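# Push protruding drives into tower server and latch levers

## Task

In the tower server, fully insert every drive that protrudes from its bay so that its front face lines up with the front faces of the two outermost drives and its lever is closed and latched. You may push a drive all the way in before closing its lever. The server is loose on the table: tilting it more than a little counts as failure, it must finish in its original spot, and anything held in place only by the robot at the end does not count.

## Robot and tools

The robot is one six-joint arm with a two-finger parallel gripper. All poses use the scene frame: origin on the table surface directly under the arm base, +z upward, +x forward, +y to the left when facing along +x. The base itself may sit slightly tilted. The gripper's own axes: fingers extend along its +z, and they open and close along its y. The reported end_effector_position is the point between the closed finger pads, roughly 2 cm short of the fingertips; closing pushes the tips about 10 mm further along gripper +z. Reported hand position can be a little off, more so when the arm reaches far.

A row is always 8 plain numbers: x, y, z in metres, then the orientation quaternion qw, qx, qy, qz (w first), then the finger opening. Position and quaternion are an absolute pose in the scene frame, not an offset. Opening runs from -1 (closed) to +1 (fully open, 0.084 m). Repeat the quaternion you want in every row, since the reported one can drift.

execute_actions takes "actions", a list holding zero or one item, plus optional "pictures" (true/false). An empty list just returns the current state. An action item has "rows" (1 to 15 rows) and "steps" (1 to 15, default 15); each row is used for one 1/30 s control step and the final row repeats to fill the step count. A wait item has only "steps" (up to 300), counted from the previous result, so your thinking time is included. A call is rejected, sending nothing, if its target lies more than 0.6 m from the last reported position along any gripper axis. Each step, the commanded pose is limited to 70 mm and 16 degrees from the measured pose; after an action ends the arm only continues to that last limited pose, so check the result and send the remainder. Position wins over orientation when both cannot be met.

move takes "target" (one absolute row as above) and "speed" (path top speed in m/s, 0.002 to 0.5, default 0.25; rotation capped at twice that in rad/s). It follows a straight path lasting 0.5 to 10 s and stops short if more would be needed. The opening is applied when the move begins. It does not slow for obstacles, and the hand can lag, stray or overshoot the speed, especially with the arm nearly straight. Faster contact hits harder, and aiming further beyond a contact presses harder. Its result adds a "move:" line: done (settled near target), off_target, moving, held or fault, plus the distance to target and any limits applied (paced = pose was clipped; held = a safety check blocked some steps, after which the arm may jump faster than the speed).

wait takes "seconds" (0 to 10) and sends nothing new; the arm keeps heading for its last clipped pose and moving fingers keep moving.

zoom_image takes "camera" (cam_head_left, cam_head_right or cam_wrist) and "region" [x0, y0, x1, y1] in image pixels, origin top-left, at most 504 by 504. All three cameras give 672x504 images.

finished_scene takes "scene", the number of the scene being ended; it is final and reports whether the goal was met. Replying without any tool call ends everything.

Result lines: the state line gives hand pose and linear/angular velocities; grip_measured is the actual finger opening on the command scale; "pose unreachable" means the clearance check (which treats the base mount as part of the arm) altered or blocked the command, and HELD marks affected steps; "Hand target" shows where the controller is currently driving; joint torques are raw drive outputs with offsets and noise, nonzero even in free air. MOTOR HOT appears from 65 °C; at 80 °C brakes engage (OVER-TEMPERATURE FAULT) until cooled, so avoid long pressing or holding.

Joint limits (rad): waist ±6.283, shoulder ±2.304, elbow -4.224 to 0.061, forearm roll ±6.283, wrist pitch ±2.164, wrist roll ±6.283. Load limits (N m): waist 55.8, shoulder 55.8, elbow 46.5, forearm roll 25.1, wrist pitch 17.6, wrist roll 17.6. Reaching one triggers a torque fault: the arm backs that joint off, freezes 10 s and drops the rest of the call.

Gripping: to hold something, command an opening well under grip_measured; lower squeezes harder (about 24 N per pad up to roughly 6 cm width). Closing fast can squeeze extra hard.

Cautions: the server is free-standing, so push drives and levers slowly with modest overshoot past contact, and watch that the chassis neither tips nor slides. Do not knock anything off the table, slam, drop or shove hard. Retract the gripper at the end so the drives stay seated on their own.

Each tool is called as name(argument=value, ...), one argument or row to a line, values as JSON.

## Session

execute_actions(
  actions=[],
)

Scene clock: 0.00 s of 15600.00 s.
end_effector_position=(+0.1935, -0.2457, +0.3703) grip_measured=+1.00 end_effector_quat_wxyz=(+0.257, +0.833, -0.424, -0.246) end_effector_velocity=(+0.000, -0.000, +0.000) end_effector_angular_velocity=(-0.001, -0.001, +0.001)
Joint positions: [-0.592 -0.218 -0.631 -0.614 -1.018  0.907  0.084]
Joint velocities: [ 0.     0.     0.    -0.001  0.     0.     0.   ]
Joint torques (N m, as the arm reports them, + toward a larger angle): no reading
Motor temperatures (°C, as the motors report them): [31 31 33 31 34 36]
Hand target: +0.194, -0.246, +0.370; +0.257, +0.833, -0.424, -0.246

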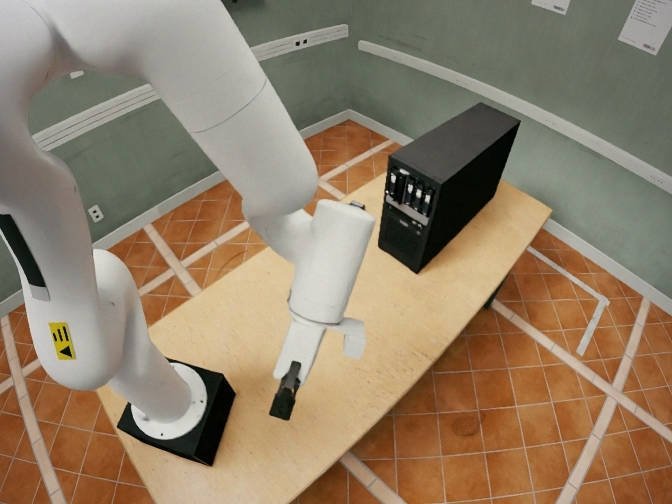

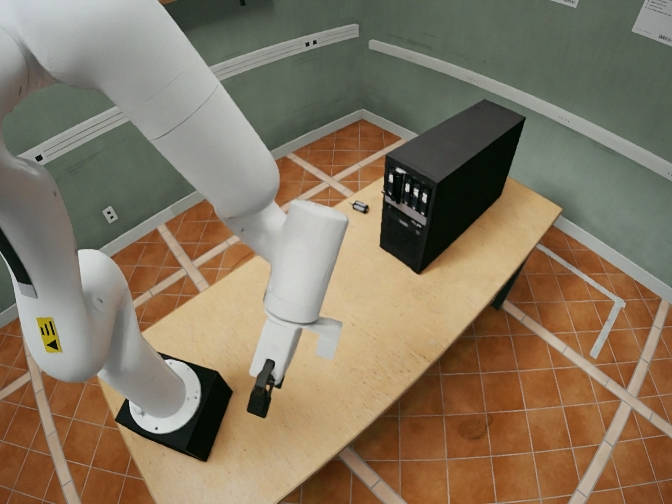

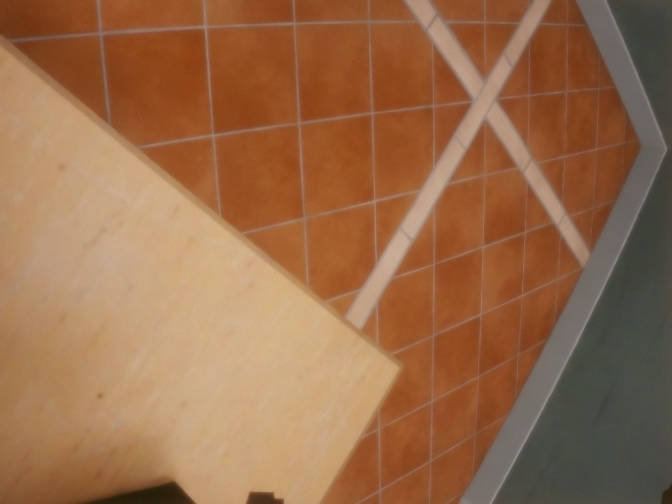

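zoom_image(
  camera="cam_head_right",
  region=[360, 140, 460, 240],
)

Region (360, 140, 460, 240) of cam_head_right's 672x504 image, scaled by 5.040, with more detail than that image has.

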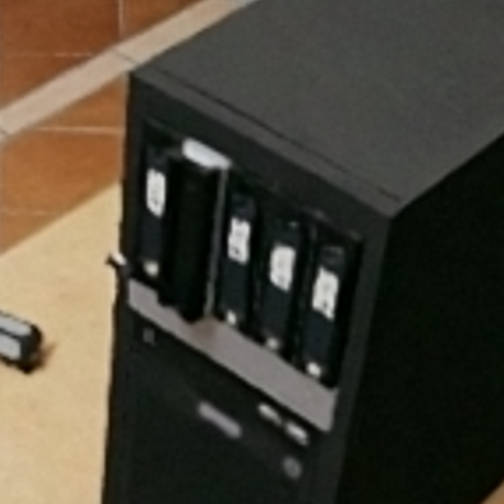

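move(
  target=[0.38, -0.05, 0.33, 0, 0.7071, 0, 0.7071, -1],
  speed=0.25,
)

Scene clock: 17.93 s of 15600.00 s.
end_effector_position=(+0.3687, -0.0533, +0.3341) grip_measured=-1.00 end_effector_quat_wxyz=(+0.050, +0.836, -0.087, +0.539) end_effector_velocity=(-0.001, +0.001, -0.001) end_effector_angular_velocity=(+0.002, +0.004, +0.003)
Joint positions: [-0.158 -0.227 -0.017 -3.05  -1.367  3.19   0.   ]
Joint velocities: [ 0.001 -0.002  0.001 -0.002  0.001  0.001  0.   ]
Joint torques (N m, as the arm reports them, + toward a larger angle): [-3.92 12.41 -3.53  1.53 -1.48  0.18]
Motor temperatures (°C, as the motors report them): [31 31 33 31 34 36]
Hand target: +0.369, -0.053, +0.334; +0.050, +0.836, -0.087, +0.539
Off the commanded pose: 0.012 m, 27 deg; orientation clipped at the last step of the last action.
After step 90, 9.83 s passed at rest.
move: held; limits=paced,held; held on 18 of 153 steps, including the last
pose unreachable: on one or more control steps of this call an arm could not follow its commanded pose, so it was not sent that pose on those steps. On the call's last step it was still not sent that pose. It may still have moved: this result reports where it is.
cause: the commanded pose would bring two parts of the arm too close to each other (joints 2 (shoulder) to 5 (wrist pitch) lie between them).

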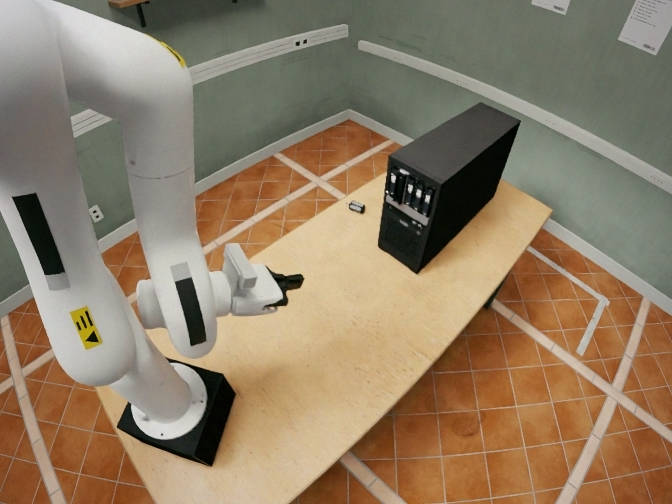

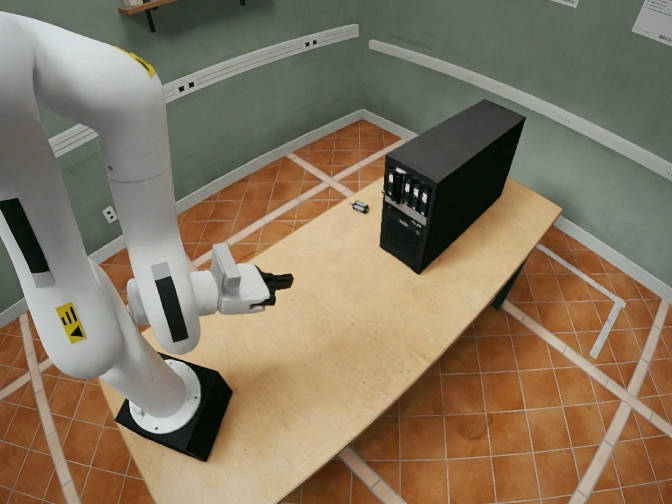

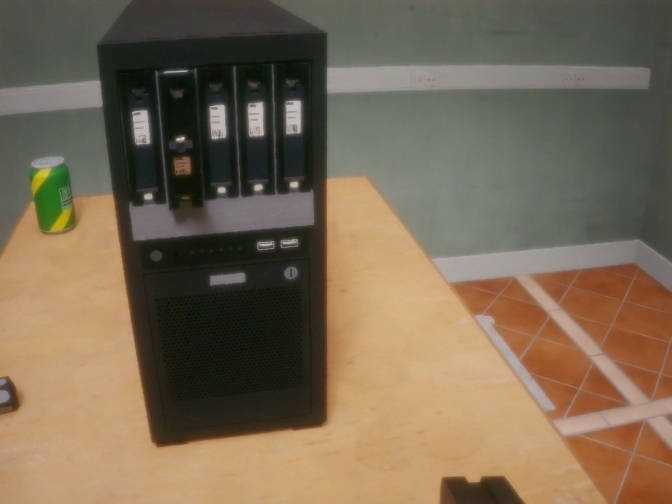

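move(
  target=[0.58, 0.0, 0.33, 0, 0.7071, 0, 0.7071, -1],
)

Scene clock: 23.03 s of 15600.00 s.
end_effector_position=(+0.5792, +0.0006, +0.3306) grip_measured=-1.00 end_effector_quat_wxyz=(+0.000, +0.707, -0.000, +0.707) end_effector_velocity=(+0.002, +0.001, -0.000) end_effector_angular_velocity=(-0.001, -0.002, +0.002)
Joint positions: [-0.071 -0.775 -0.566 -3.145 -1.797  3.153  0.   ]
Joint velocities: [ 0.001 -0.004 -0.005 -0.001 -0.001 -0.002  0.   ]
Joint torques (N m, as the arm reports them, + toward a larger angle): [-2.11 28.94 -5.15  1.55 -1.82  0.26]
Motor temperatures (°C, as the motors report them): [31 31 33 31 34 36]
Hand target: +0.579, +0.001, +0.331; +0.000, +0.707, -0.000, +0.707
Off the commanded pose: 0.001 m, 0 deg.
After step 90, 0.57 s passed at rest.
move: done

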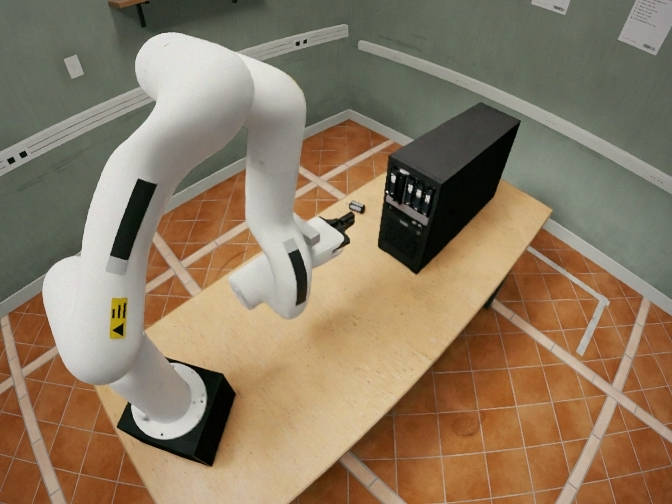

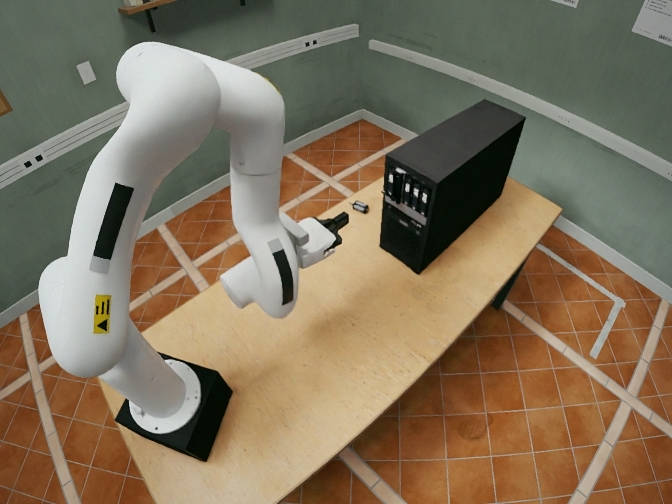

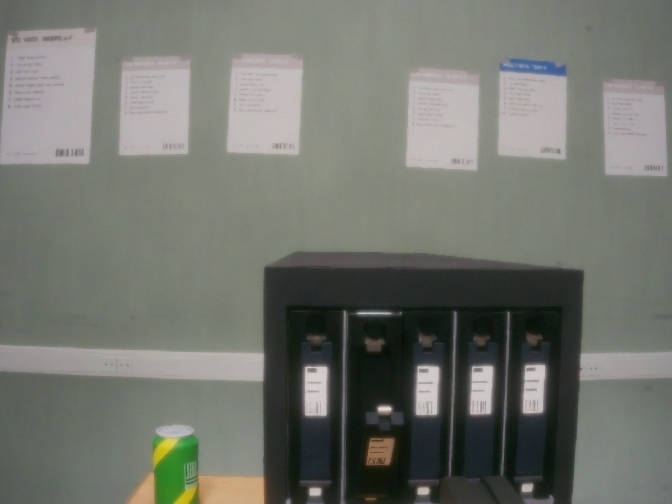

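move(
  target=[0.62, 0.05, 0.27, 0, 0.7071, 0, 0.7071, -1],
)

Scene clock: 35.20 s of 15600.00 s.
end_effector_position=(+0.6199, +0.0500, +0.2703) grip_measured=-1.00 end_effector_quat_wxyz=(-0.000, +0.707, -0.000, +0.707) end_effector_velocity=(+0.000, +0.002, -0.002) end_effector_angular_velocity=(-0.000, +0.003, +0.001)
Joint positions: [ 0.063 -0.971 -0.753 -3.009 -1.805  3.183  0.   ]
Joint velocities: [ 0.003 -0.004 -0.004  0.002  0.002  0.     0.   ]
Joint torques (N m, as the arm reports them, + toward a larger angle): [-3.5  34.02 -4.34  2.   -1.75  0.29]
Motor temperatures (°C, as the motors report them): [31 31 33 31 34 36]
Hand target: +0.620, +0.050, +0.270; -0.000, +0.707, -0.000, +0.707
Off the commanded pose: 0.000 m, 0 deg.
After step 90, 8.33 s passed at rest.
move: done

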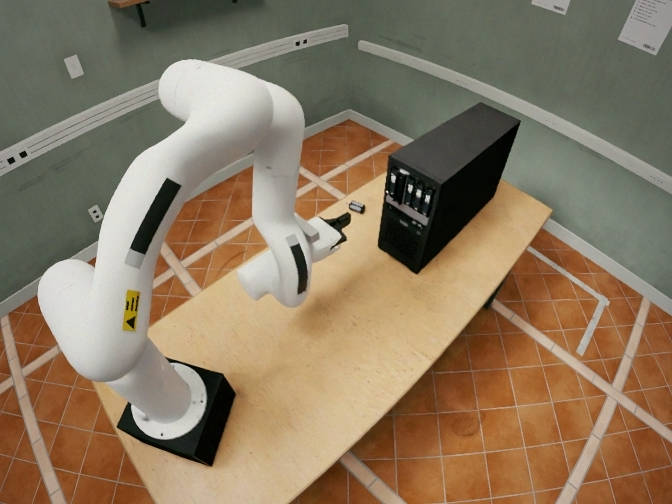

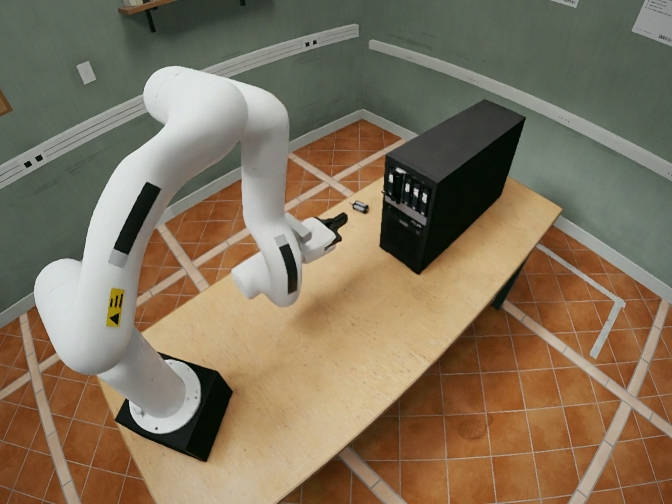

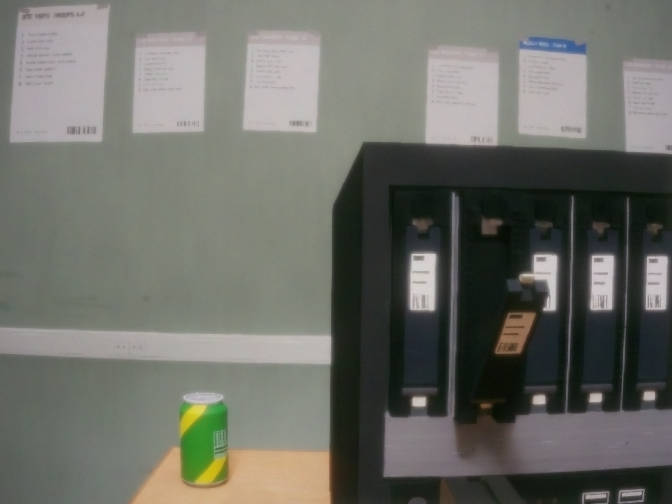

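move(
  target=[0.68, 0.015, 0.35, 0, 0.7071, 0, 0.7071, -1],
  speed=0.15,
)

zoom_image(
  camera="cam_head_right",
  region=[330, 140, 450, 240],
)

Scene clock: 47.23 s of 15600.00 s.
end_effector_position=(+0.6796, +0.0152, +0.3498) grip_measured=-1.00 end_effector_quat_wxyz=(+0.000, +0.707, +0.000, +0.707) end_effector_velocity=(+0.001, -0.001, +0.002) end_effector_angular_velocity=(+0.000, -0.000, -0.000)
Joint positions: [-0.037 -0.785 -0.799 -3.113 -1.574  3.152  0.   ]
Joint velocities: [-0.002  0.003 -0.002 -0.002  0.004  0.     0.   ]
Joint torques (N m, as the arm reports them, + toward a larger angle): [-2.88 33.85 -8.18  1.29 -1.73  0.39]
Motor temperatures (°C, as the motors report them): [31 31 33 31 34 36]
Hand target: +0.680, +0.015, +0.350; +0.000, +0.707, +0.000, +0.707
Off the commanded pose: 0.000 m, 0 deg.
After step 90, 7.97 s passed at rest.
move: done

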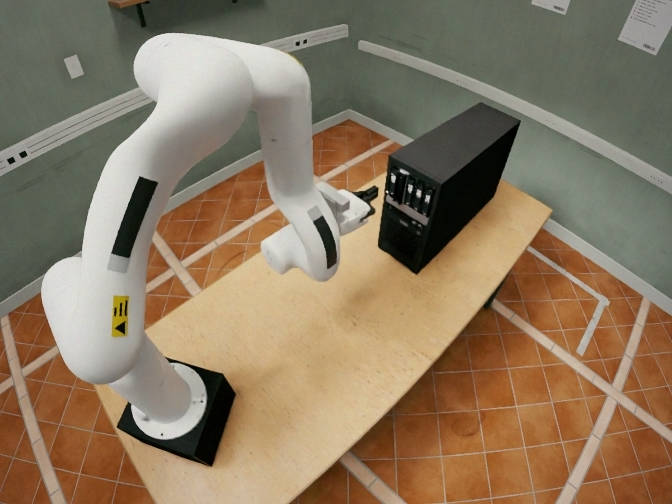

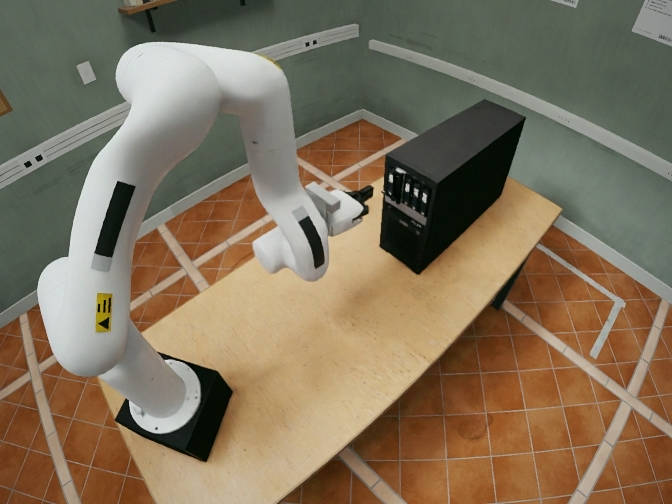

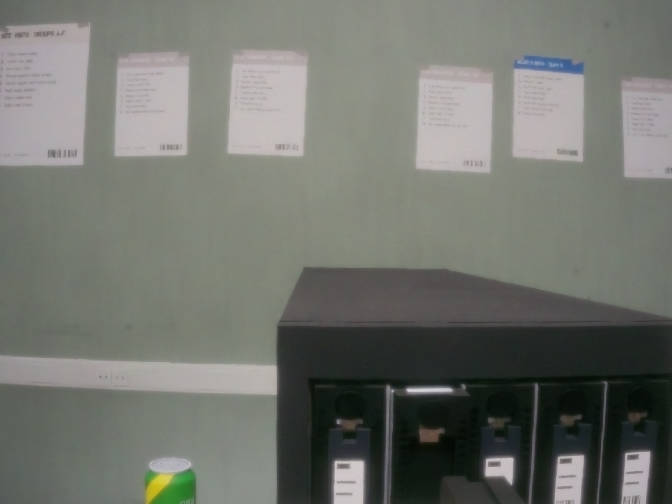

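Region (330, 140, 450, 240) of cam_head_right's 672x504 image, scaled by 4.200, with more detail than that image has.

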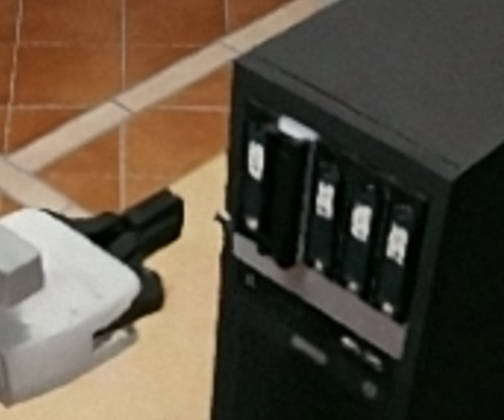

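move(
  target=[0.75, 0.014, 0.343, 0, 0.7071, 0, 0.7071, -1],
  speed=0.05,
)

zoom_image(
  camera="cam_head_right",
  region=[330, 140, 450, 240],
)

Scene clock: 52.43 s of 15600.00 s.
end_effector_position=(+0.7499, +0.0142, +0.3433) grip_measured=-1.00 end_effector_quat_wxyz=(+0.000, +0.707, +0.000, +0.707) end_effector_velocity=(+0.001, +0.000, -0.001) end_effector_angular_velocity=(+0.000, +0.002, -0.001)
Joint positions: [-0.043 -0.874 -1.001 -3.118 -1.462  3.15   0.   ]
Joint velocities: [ 0.001 -0.002 -0.003  0.001  0.003  0.     0.   ]
Joint torques (N m, as the arm reports them, + toward a larger angle): [-3.12 37.12 -9.56  1.24 -1.36  0.37]
Motor temperatures (°C, as the motors report them): [31 31 33 31 34 36]
Hand target: +0.750, +0.014, +0.343; +0.000, +0.707, +0.000, +0.707
Off the commanded pose: 0.000 m, 0 deg.
After step 90, 0.50 s passed at rest.
move: done

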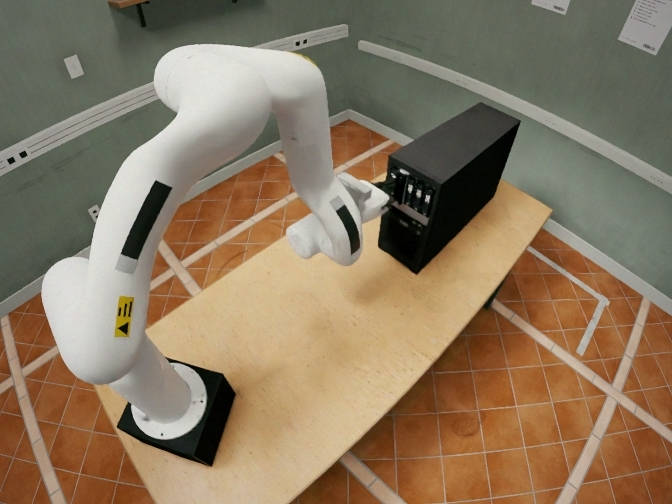

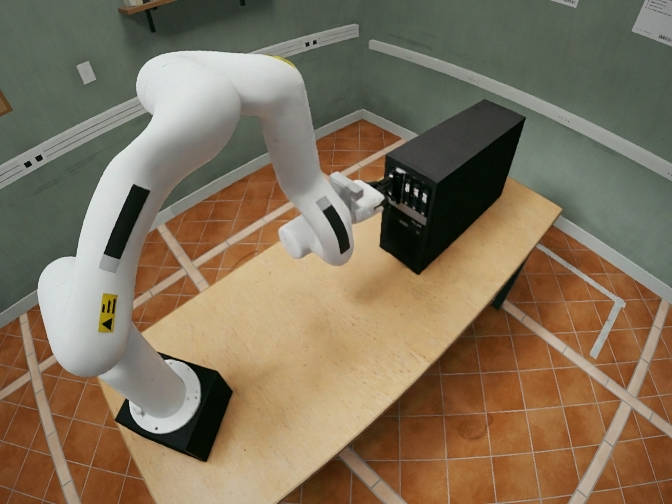

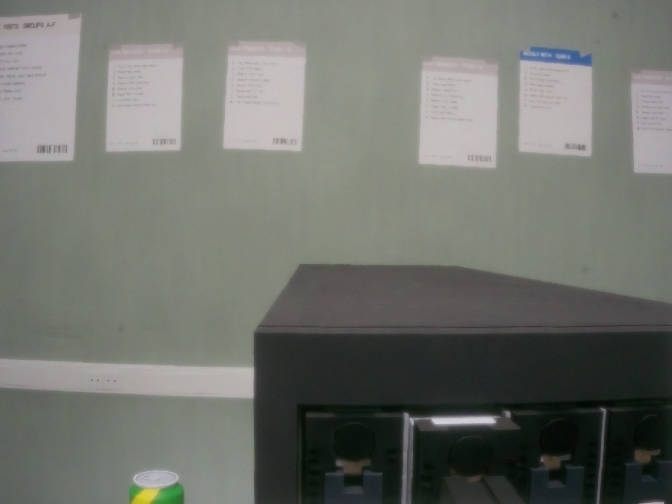

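Region (330, 140, 450, 240) of cam_head_right's 672x504 image, scaled by 4.200, with more detail than that image has.

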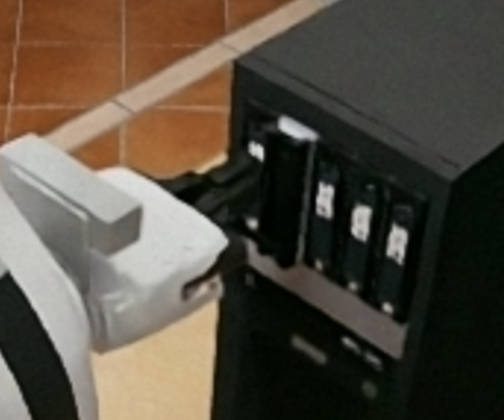

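move(
  target=[0.762, 0.013, 0.349, 0, 0.793, 0, 0.609, -1],
  speed=0.08,
)

move(
  target=[0.782, 0.013, 0.349, 0, 0.793, 0, 0.609, -1],
  speed=0.015,
)

Scene clock: 61.40 s of 15600.00 s.
end_effector_position=(+0.7620, +0.0129, +0.3490) grip_measured=-1.00 end_effector_quat_wxyz=(+0.000, +0.793, +0.000, +0.609) end_effector_velocity=(-0.000, +0.001, -0.001) end_effector_angular_velocity=(+0.001, +0.008, +0.002)
Joint positions: [-0.048 -0.744 -1.01  -3.125 -1.061  3.149  0.   ]
Joint velocities: [ 0.     0.001 -0.001 -0.003  0.01   0.001  0.   ]
Joint torques (N m, as the arm reports them, + toward a larger angle): [ -4.17  35.64 -11.53   0.85  -1.81   0.31]
Motor temperatures (°C, as the motors report them): [31 31 33 31 34 36]
Hand target: +0.762, +0.013, +0.349; +0.000, +0.793, +0.000, +0.609
Off the commanded pose: 0.000 m, 0 deg.
After step 90, 4.07 s passed at rest.
move: done

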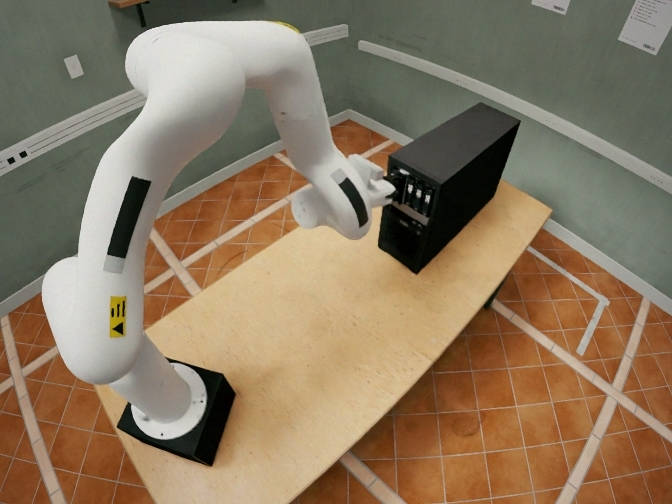

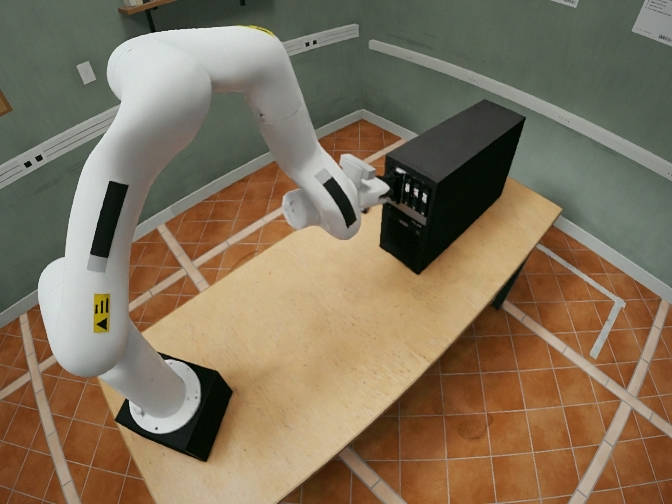

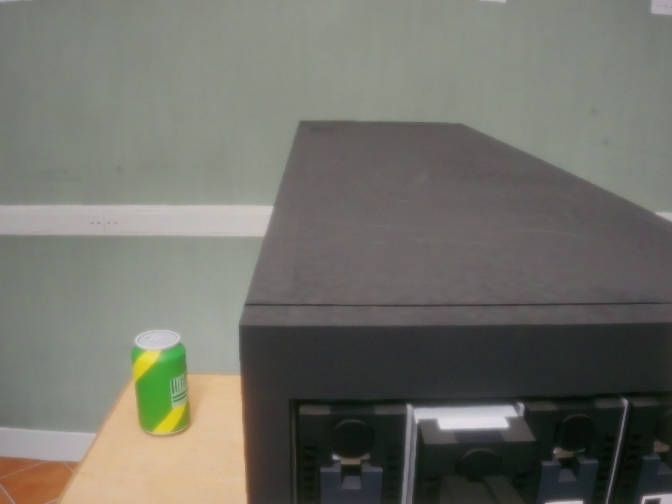

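Scene clock: 63.00 s of 15600.00 s.
end_effector_position=(+0.7817, +0.0131, +0.3488) grip_measured=-1.00 end_effector_quat_wxyz=(+0.000, +0.793, +0.000, +0.609) end_effector_velocity=(+0.001, +0.000, +0.002) end_effector_angular_velocity=(+0.000, -0.002, -0.000)
Joint positions: [-0.048 -0.773 -1.071 -3.125 -1.029  3.149  0.   ]
Joint velocities: [ 0.001  0.    -0.004  0.001  0.002 -0.     0.   ]
Joint torques (N m, as the arm reports them, + toward a larger angle): [ -5.03  37.6  -17.36   1.61  -1.93   0.18]
Motor temperatures (°C, as the motors report them): [31 31 33 31 34 36]
Hand target: +0.782, +0.013, +0.349; +0.000, +0.793, +0.000, +0.609
Off the commanded pose: 0.000 m, 0 deg.
move: done

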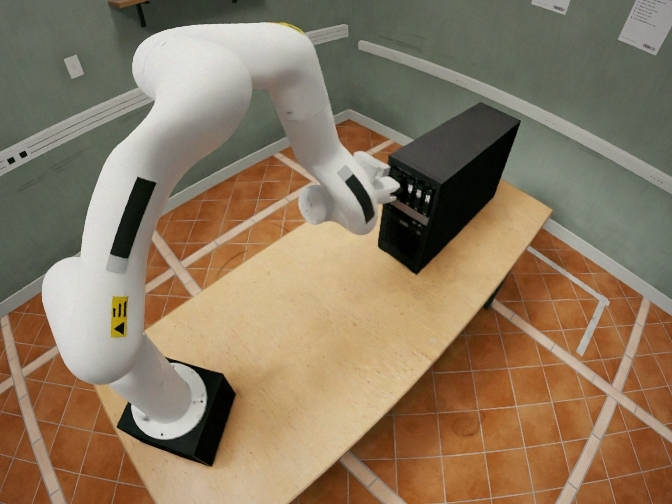

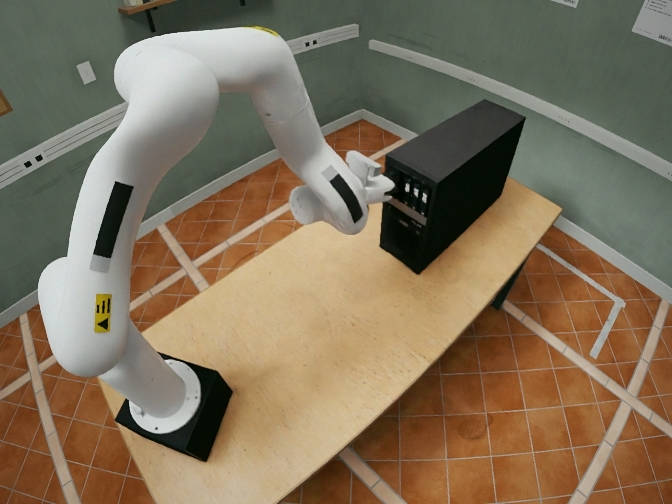

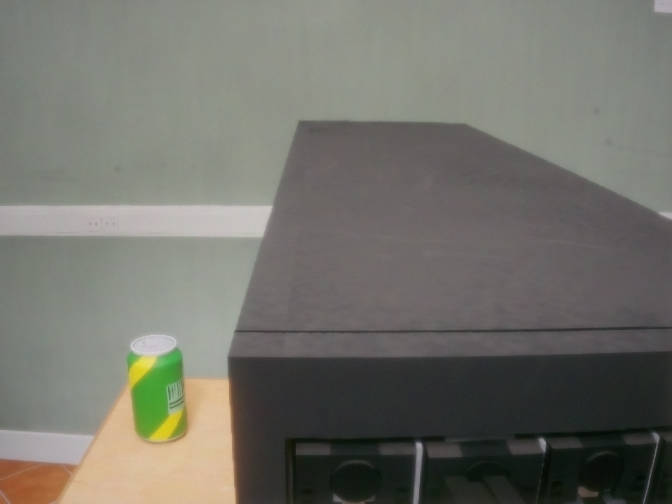

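move(
  target=[0.7835, 0.013, 0.349, 0, 0.793, 0, 0.609, -1],
  speed=0.004,
)

move(
  target=[0.69, 0.013, 0.349, 0, 0.793, 0, 0.609, -1],
  speed=0.12,
)

move(
  target=[0.68, 0.013, 0.285, 0, 0.7071, 0, 0.7071, -1],
  speed=0.12,
)

Scene clock: 69.13 s of 15600.00 s.
end_effector_position=(+0.7835, +0.0130, +0.3491) grip_measured=-1.00 end_effector_quat_wxyz=(+0.000, +0.793, +0.000, +0.609) end_effector_velocity=(+0.000, -0.001, +0.000) end_effector_angular_velocity=(+0.000, +0.000, -0.001)
Joint positions: [-0.048 -0.775 -1.076 -3.125 -1.027  3.149  0.   ]
Joint velocities: [-0.001  0.    -0.001  0.     0.001  0.     0.   ]
Joint torques (N m, as the arm reports them, + toward a larger angle): [ -3.65  39.58 -17.96   1.85  -2.45   0.4 ]
Motor temperatures (°C, as the motors report them): [31 31 33 31 34 36]
Hand target: +0.783, +0.013, +0.349; +0.000, +0.793, +0.000, +0.609
Off the commanded pose: 0.000 m, 0 deg.
After step 90, 2.43 s passed at rest.
move: done

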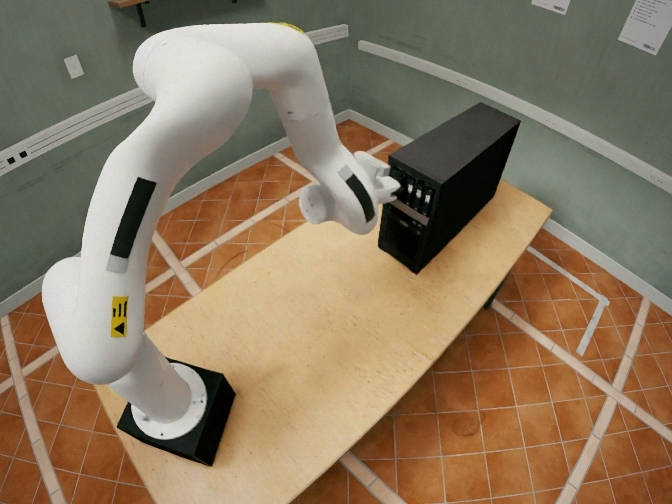

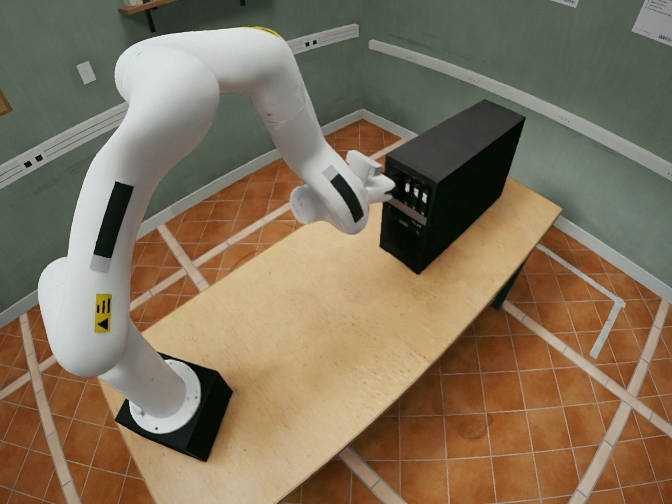

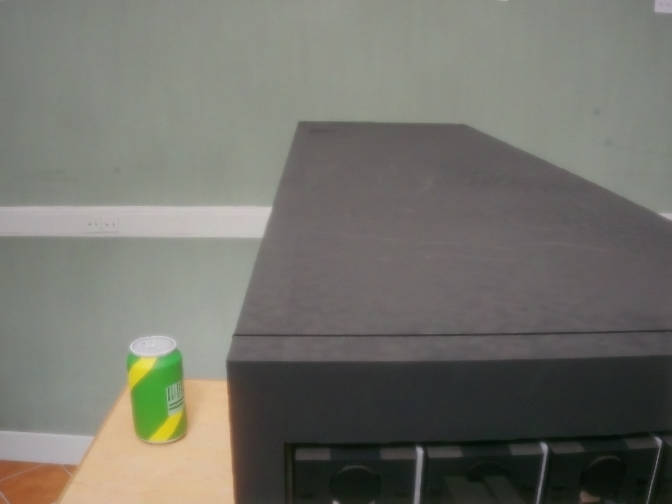

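Scene clock: 70.30 s of 15600.00 s.
end_effector_position=(+0.6902, +0.0128, +0.3488) grip_measured=-1.00 end_effector_quat_wxyz=(-0.000, +0.793, -0.000, +0.609) end_effector_velocity=(-0.002, -0.000, -0.000) end_effector_angular_velocity=(+0.001, +0.000, -0.001)
Joint positions: [-0.045 -0.645 -0.802 -3.123 -1.171  3.152  0.   ]
Joint velocities: [-0.     0.001  0.004  0.001 -0.002  0.001  0.   ]
Joint torques (N m, as the arm reports them, + toward a larger angle): [ -3.24  31.87 -10.11   1.26  -1.72   0.4 ]
Motor temperatures (°C, as the motors report them): [31 31 33 31 34 36]
Hand target: +0.690, +0.013, +0.349; -0.000, +0.793, -0.000, +0.609
Off the commanded pose: 0.000 m, 0 deg.
move: done

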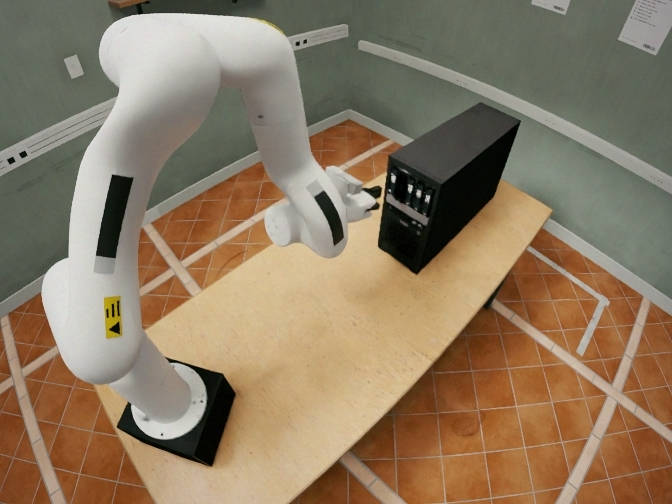

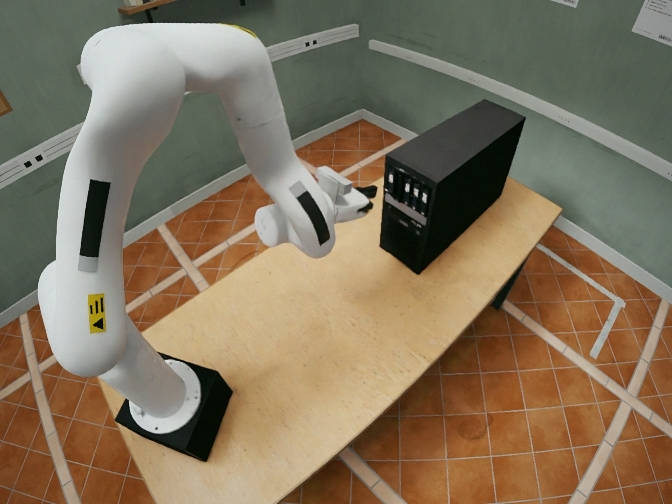

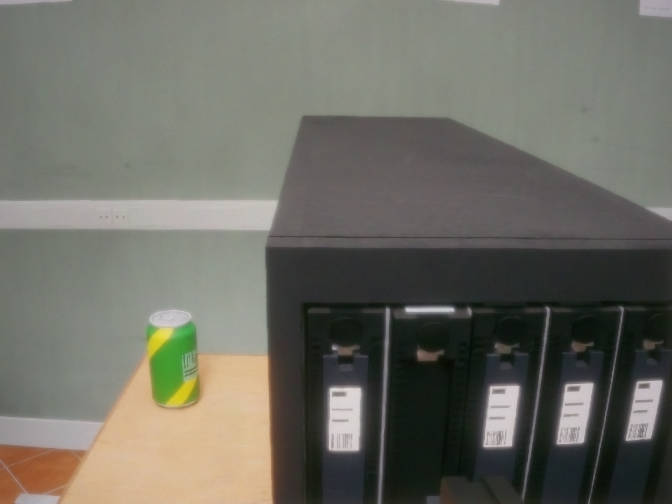

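Scene clock: 71.77 s of 15600.00 s.
end_effector_position=(+0.6802, +0.0131, +0.2852) grip_measured=-1.00 end_effector_quat_wxyz=(-0.000, +0.707, -0.000, +0.707) end_effector_velocity=(+0.000, -0.001, -0.000) end_effector_angular_velocity=(+0.001, -0.004, -0.002)
Joint positions: [-0.04  -0.958 -0.875 -3.115 -1.672  3.157  0.   ]
Joint velocities: [-0.001 -0.004 -0.002  0.001 -0.006  0.001  0.   ]
Joint torques (N m, as the arm reports them, + toward a larger angle): [-4.24 36.87 -6.78  1.27 -1.81  0.32]
Motor temperatures (°C, as the motors report them): [31 31 33 31 34 36]
Hand target: +0.680, +0.013, +0.285; -0.000, +0.707, -0.000, +0.707
Off the commanded pose: 0.000 m, 0 deg.
move: done

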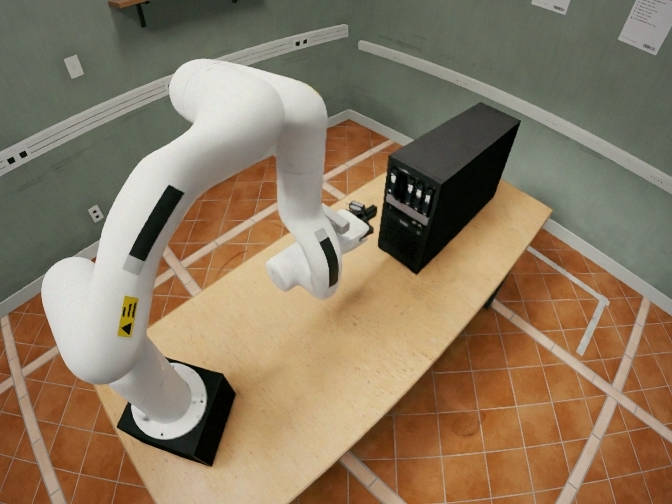

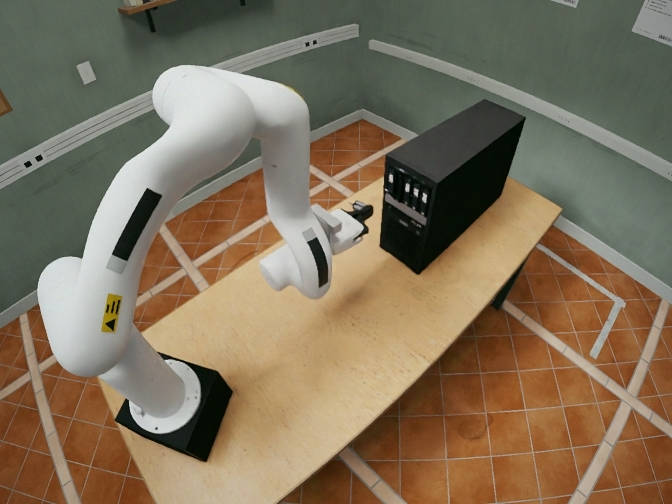

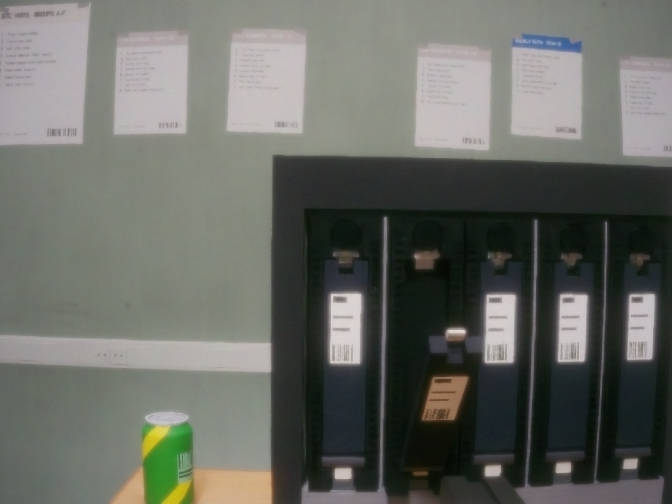

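move(
  target=[0.725, 0.013, 0.293, 0, 0.7071, 0, 0.7071, -1],
  speed=0.05,
)

move(
  target=[0.765, 0.013, 0.313, 0, 0.7071, 0, 0.7071, -1],
  speed=0.02,
)

Scene clock: 80.67 s of 15600.00 s.
end_effector_position=(+0.7248, +0.0131, +0.2931) grip_measured=-1.00 end_effector_quat_wxyz=(+0.000, +0.707, +0.000, +0.707) end_effector_velocity=(+0.001, +0.000, -0.000) end_effector_angular_velocity=(-0.000, +0.001, +0.001)
Joint positions: [-0.043 -0.972 -0.985 -3.118 -1.575  3.153  0.   ]
Joint velocities: [ 0.    -0.001 -0.002 -0.001  0.002 -0.     0.   ]
Joint torques (N m, as the arm reports them, + toward a larger angle): [-4.   36.04 -8.36  1.66 -1.69  0.31]
Motor temperatures (°C, as the motors report them): [31 32 33 31 34 36]
Hand target: +0.725, +0.013, +0.293; +0.000, +0.707, +0.000, +0.707
Off the commanded pose: 0.000 m, 0 deg.
After step 90, 4.67 s passed at rest.
move: done

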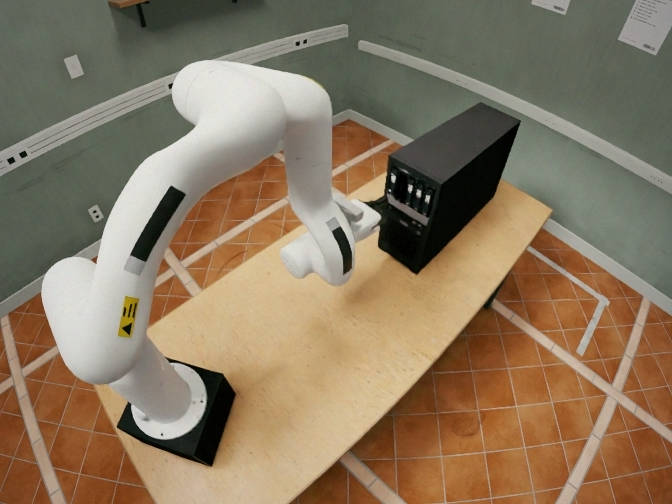

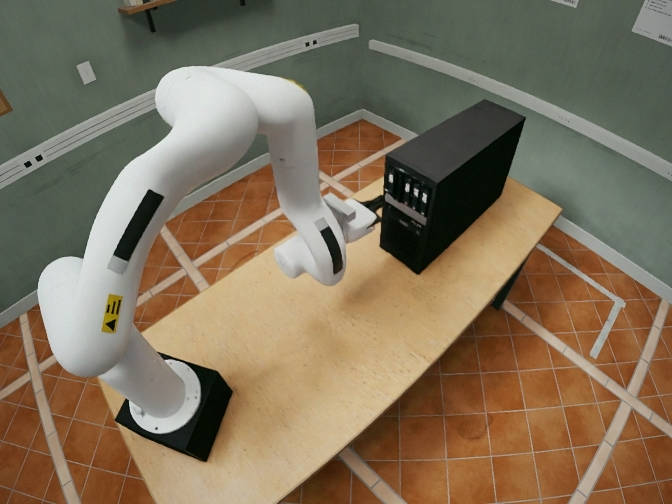

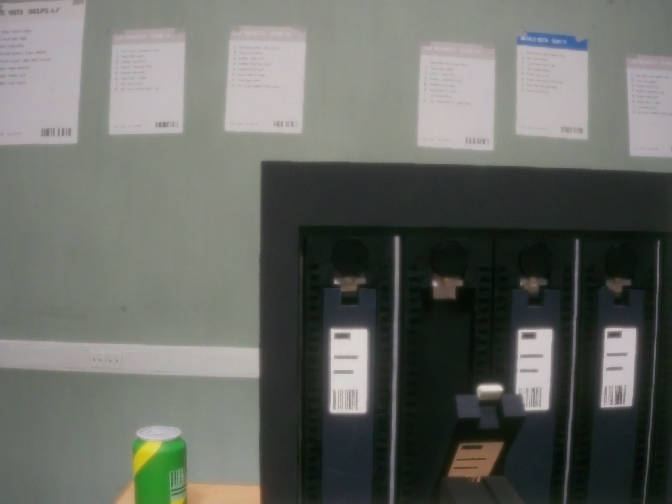

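Scene clock: 83.17 s of 15600.00 s.
end_effector_position=(+0.7649, +0.0131, +0.3130) grip_measured=-1.00 end_effector_quat_wxyz=(+0.000, +0.707, +0.000, +0.707) end_effector_velocity=(+0.001, -0.000, +0.001) end_effector_angular_velocity=(-0.001, -0.002, -0.000)
Joint positions: [-0.045 -0.962 -1.076 -3.12  -1.475  3.151  0.   ]
Joint velocities: [-0.    -0.    -0.002  0.    -0.    -0.001  0.   ]
Joint torques (N m, as the arm reports them, + toward a larger angle): [ -3.84  39.87 -11.55   0.96  -2.37   0.24]
Motor temperatures (°C, as the motors report them): [31 32 33 31 34 36]
Hand target: +0.765, +0.013, +0.313; +0.000, +0.707, +0.000, +0.707
Off the commanded pose: 0.000 m, 0 deg.
move: done

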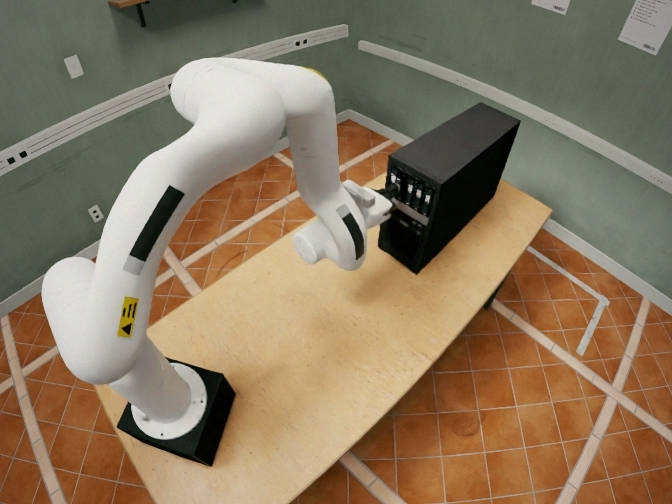

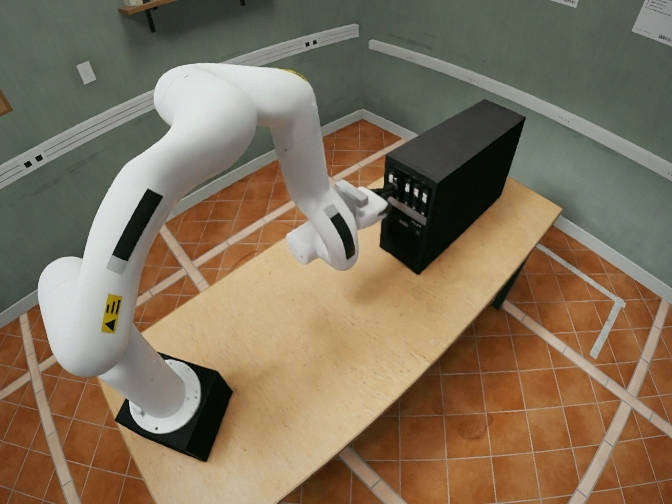

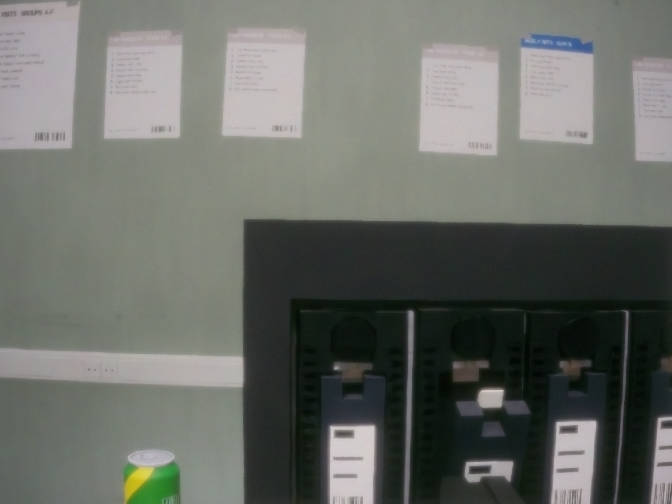

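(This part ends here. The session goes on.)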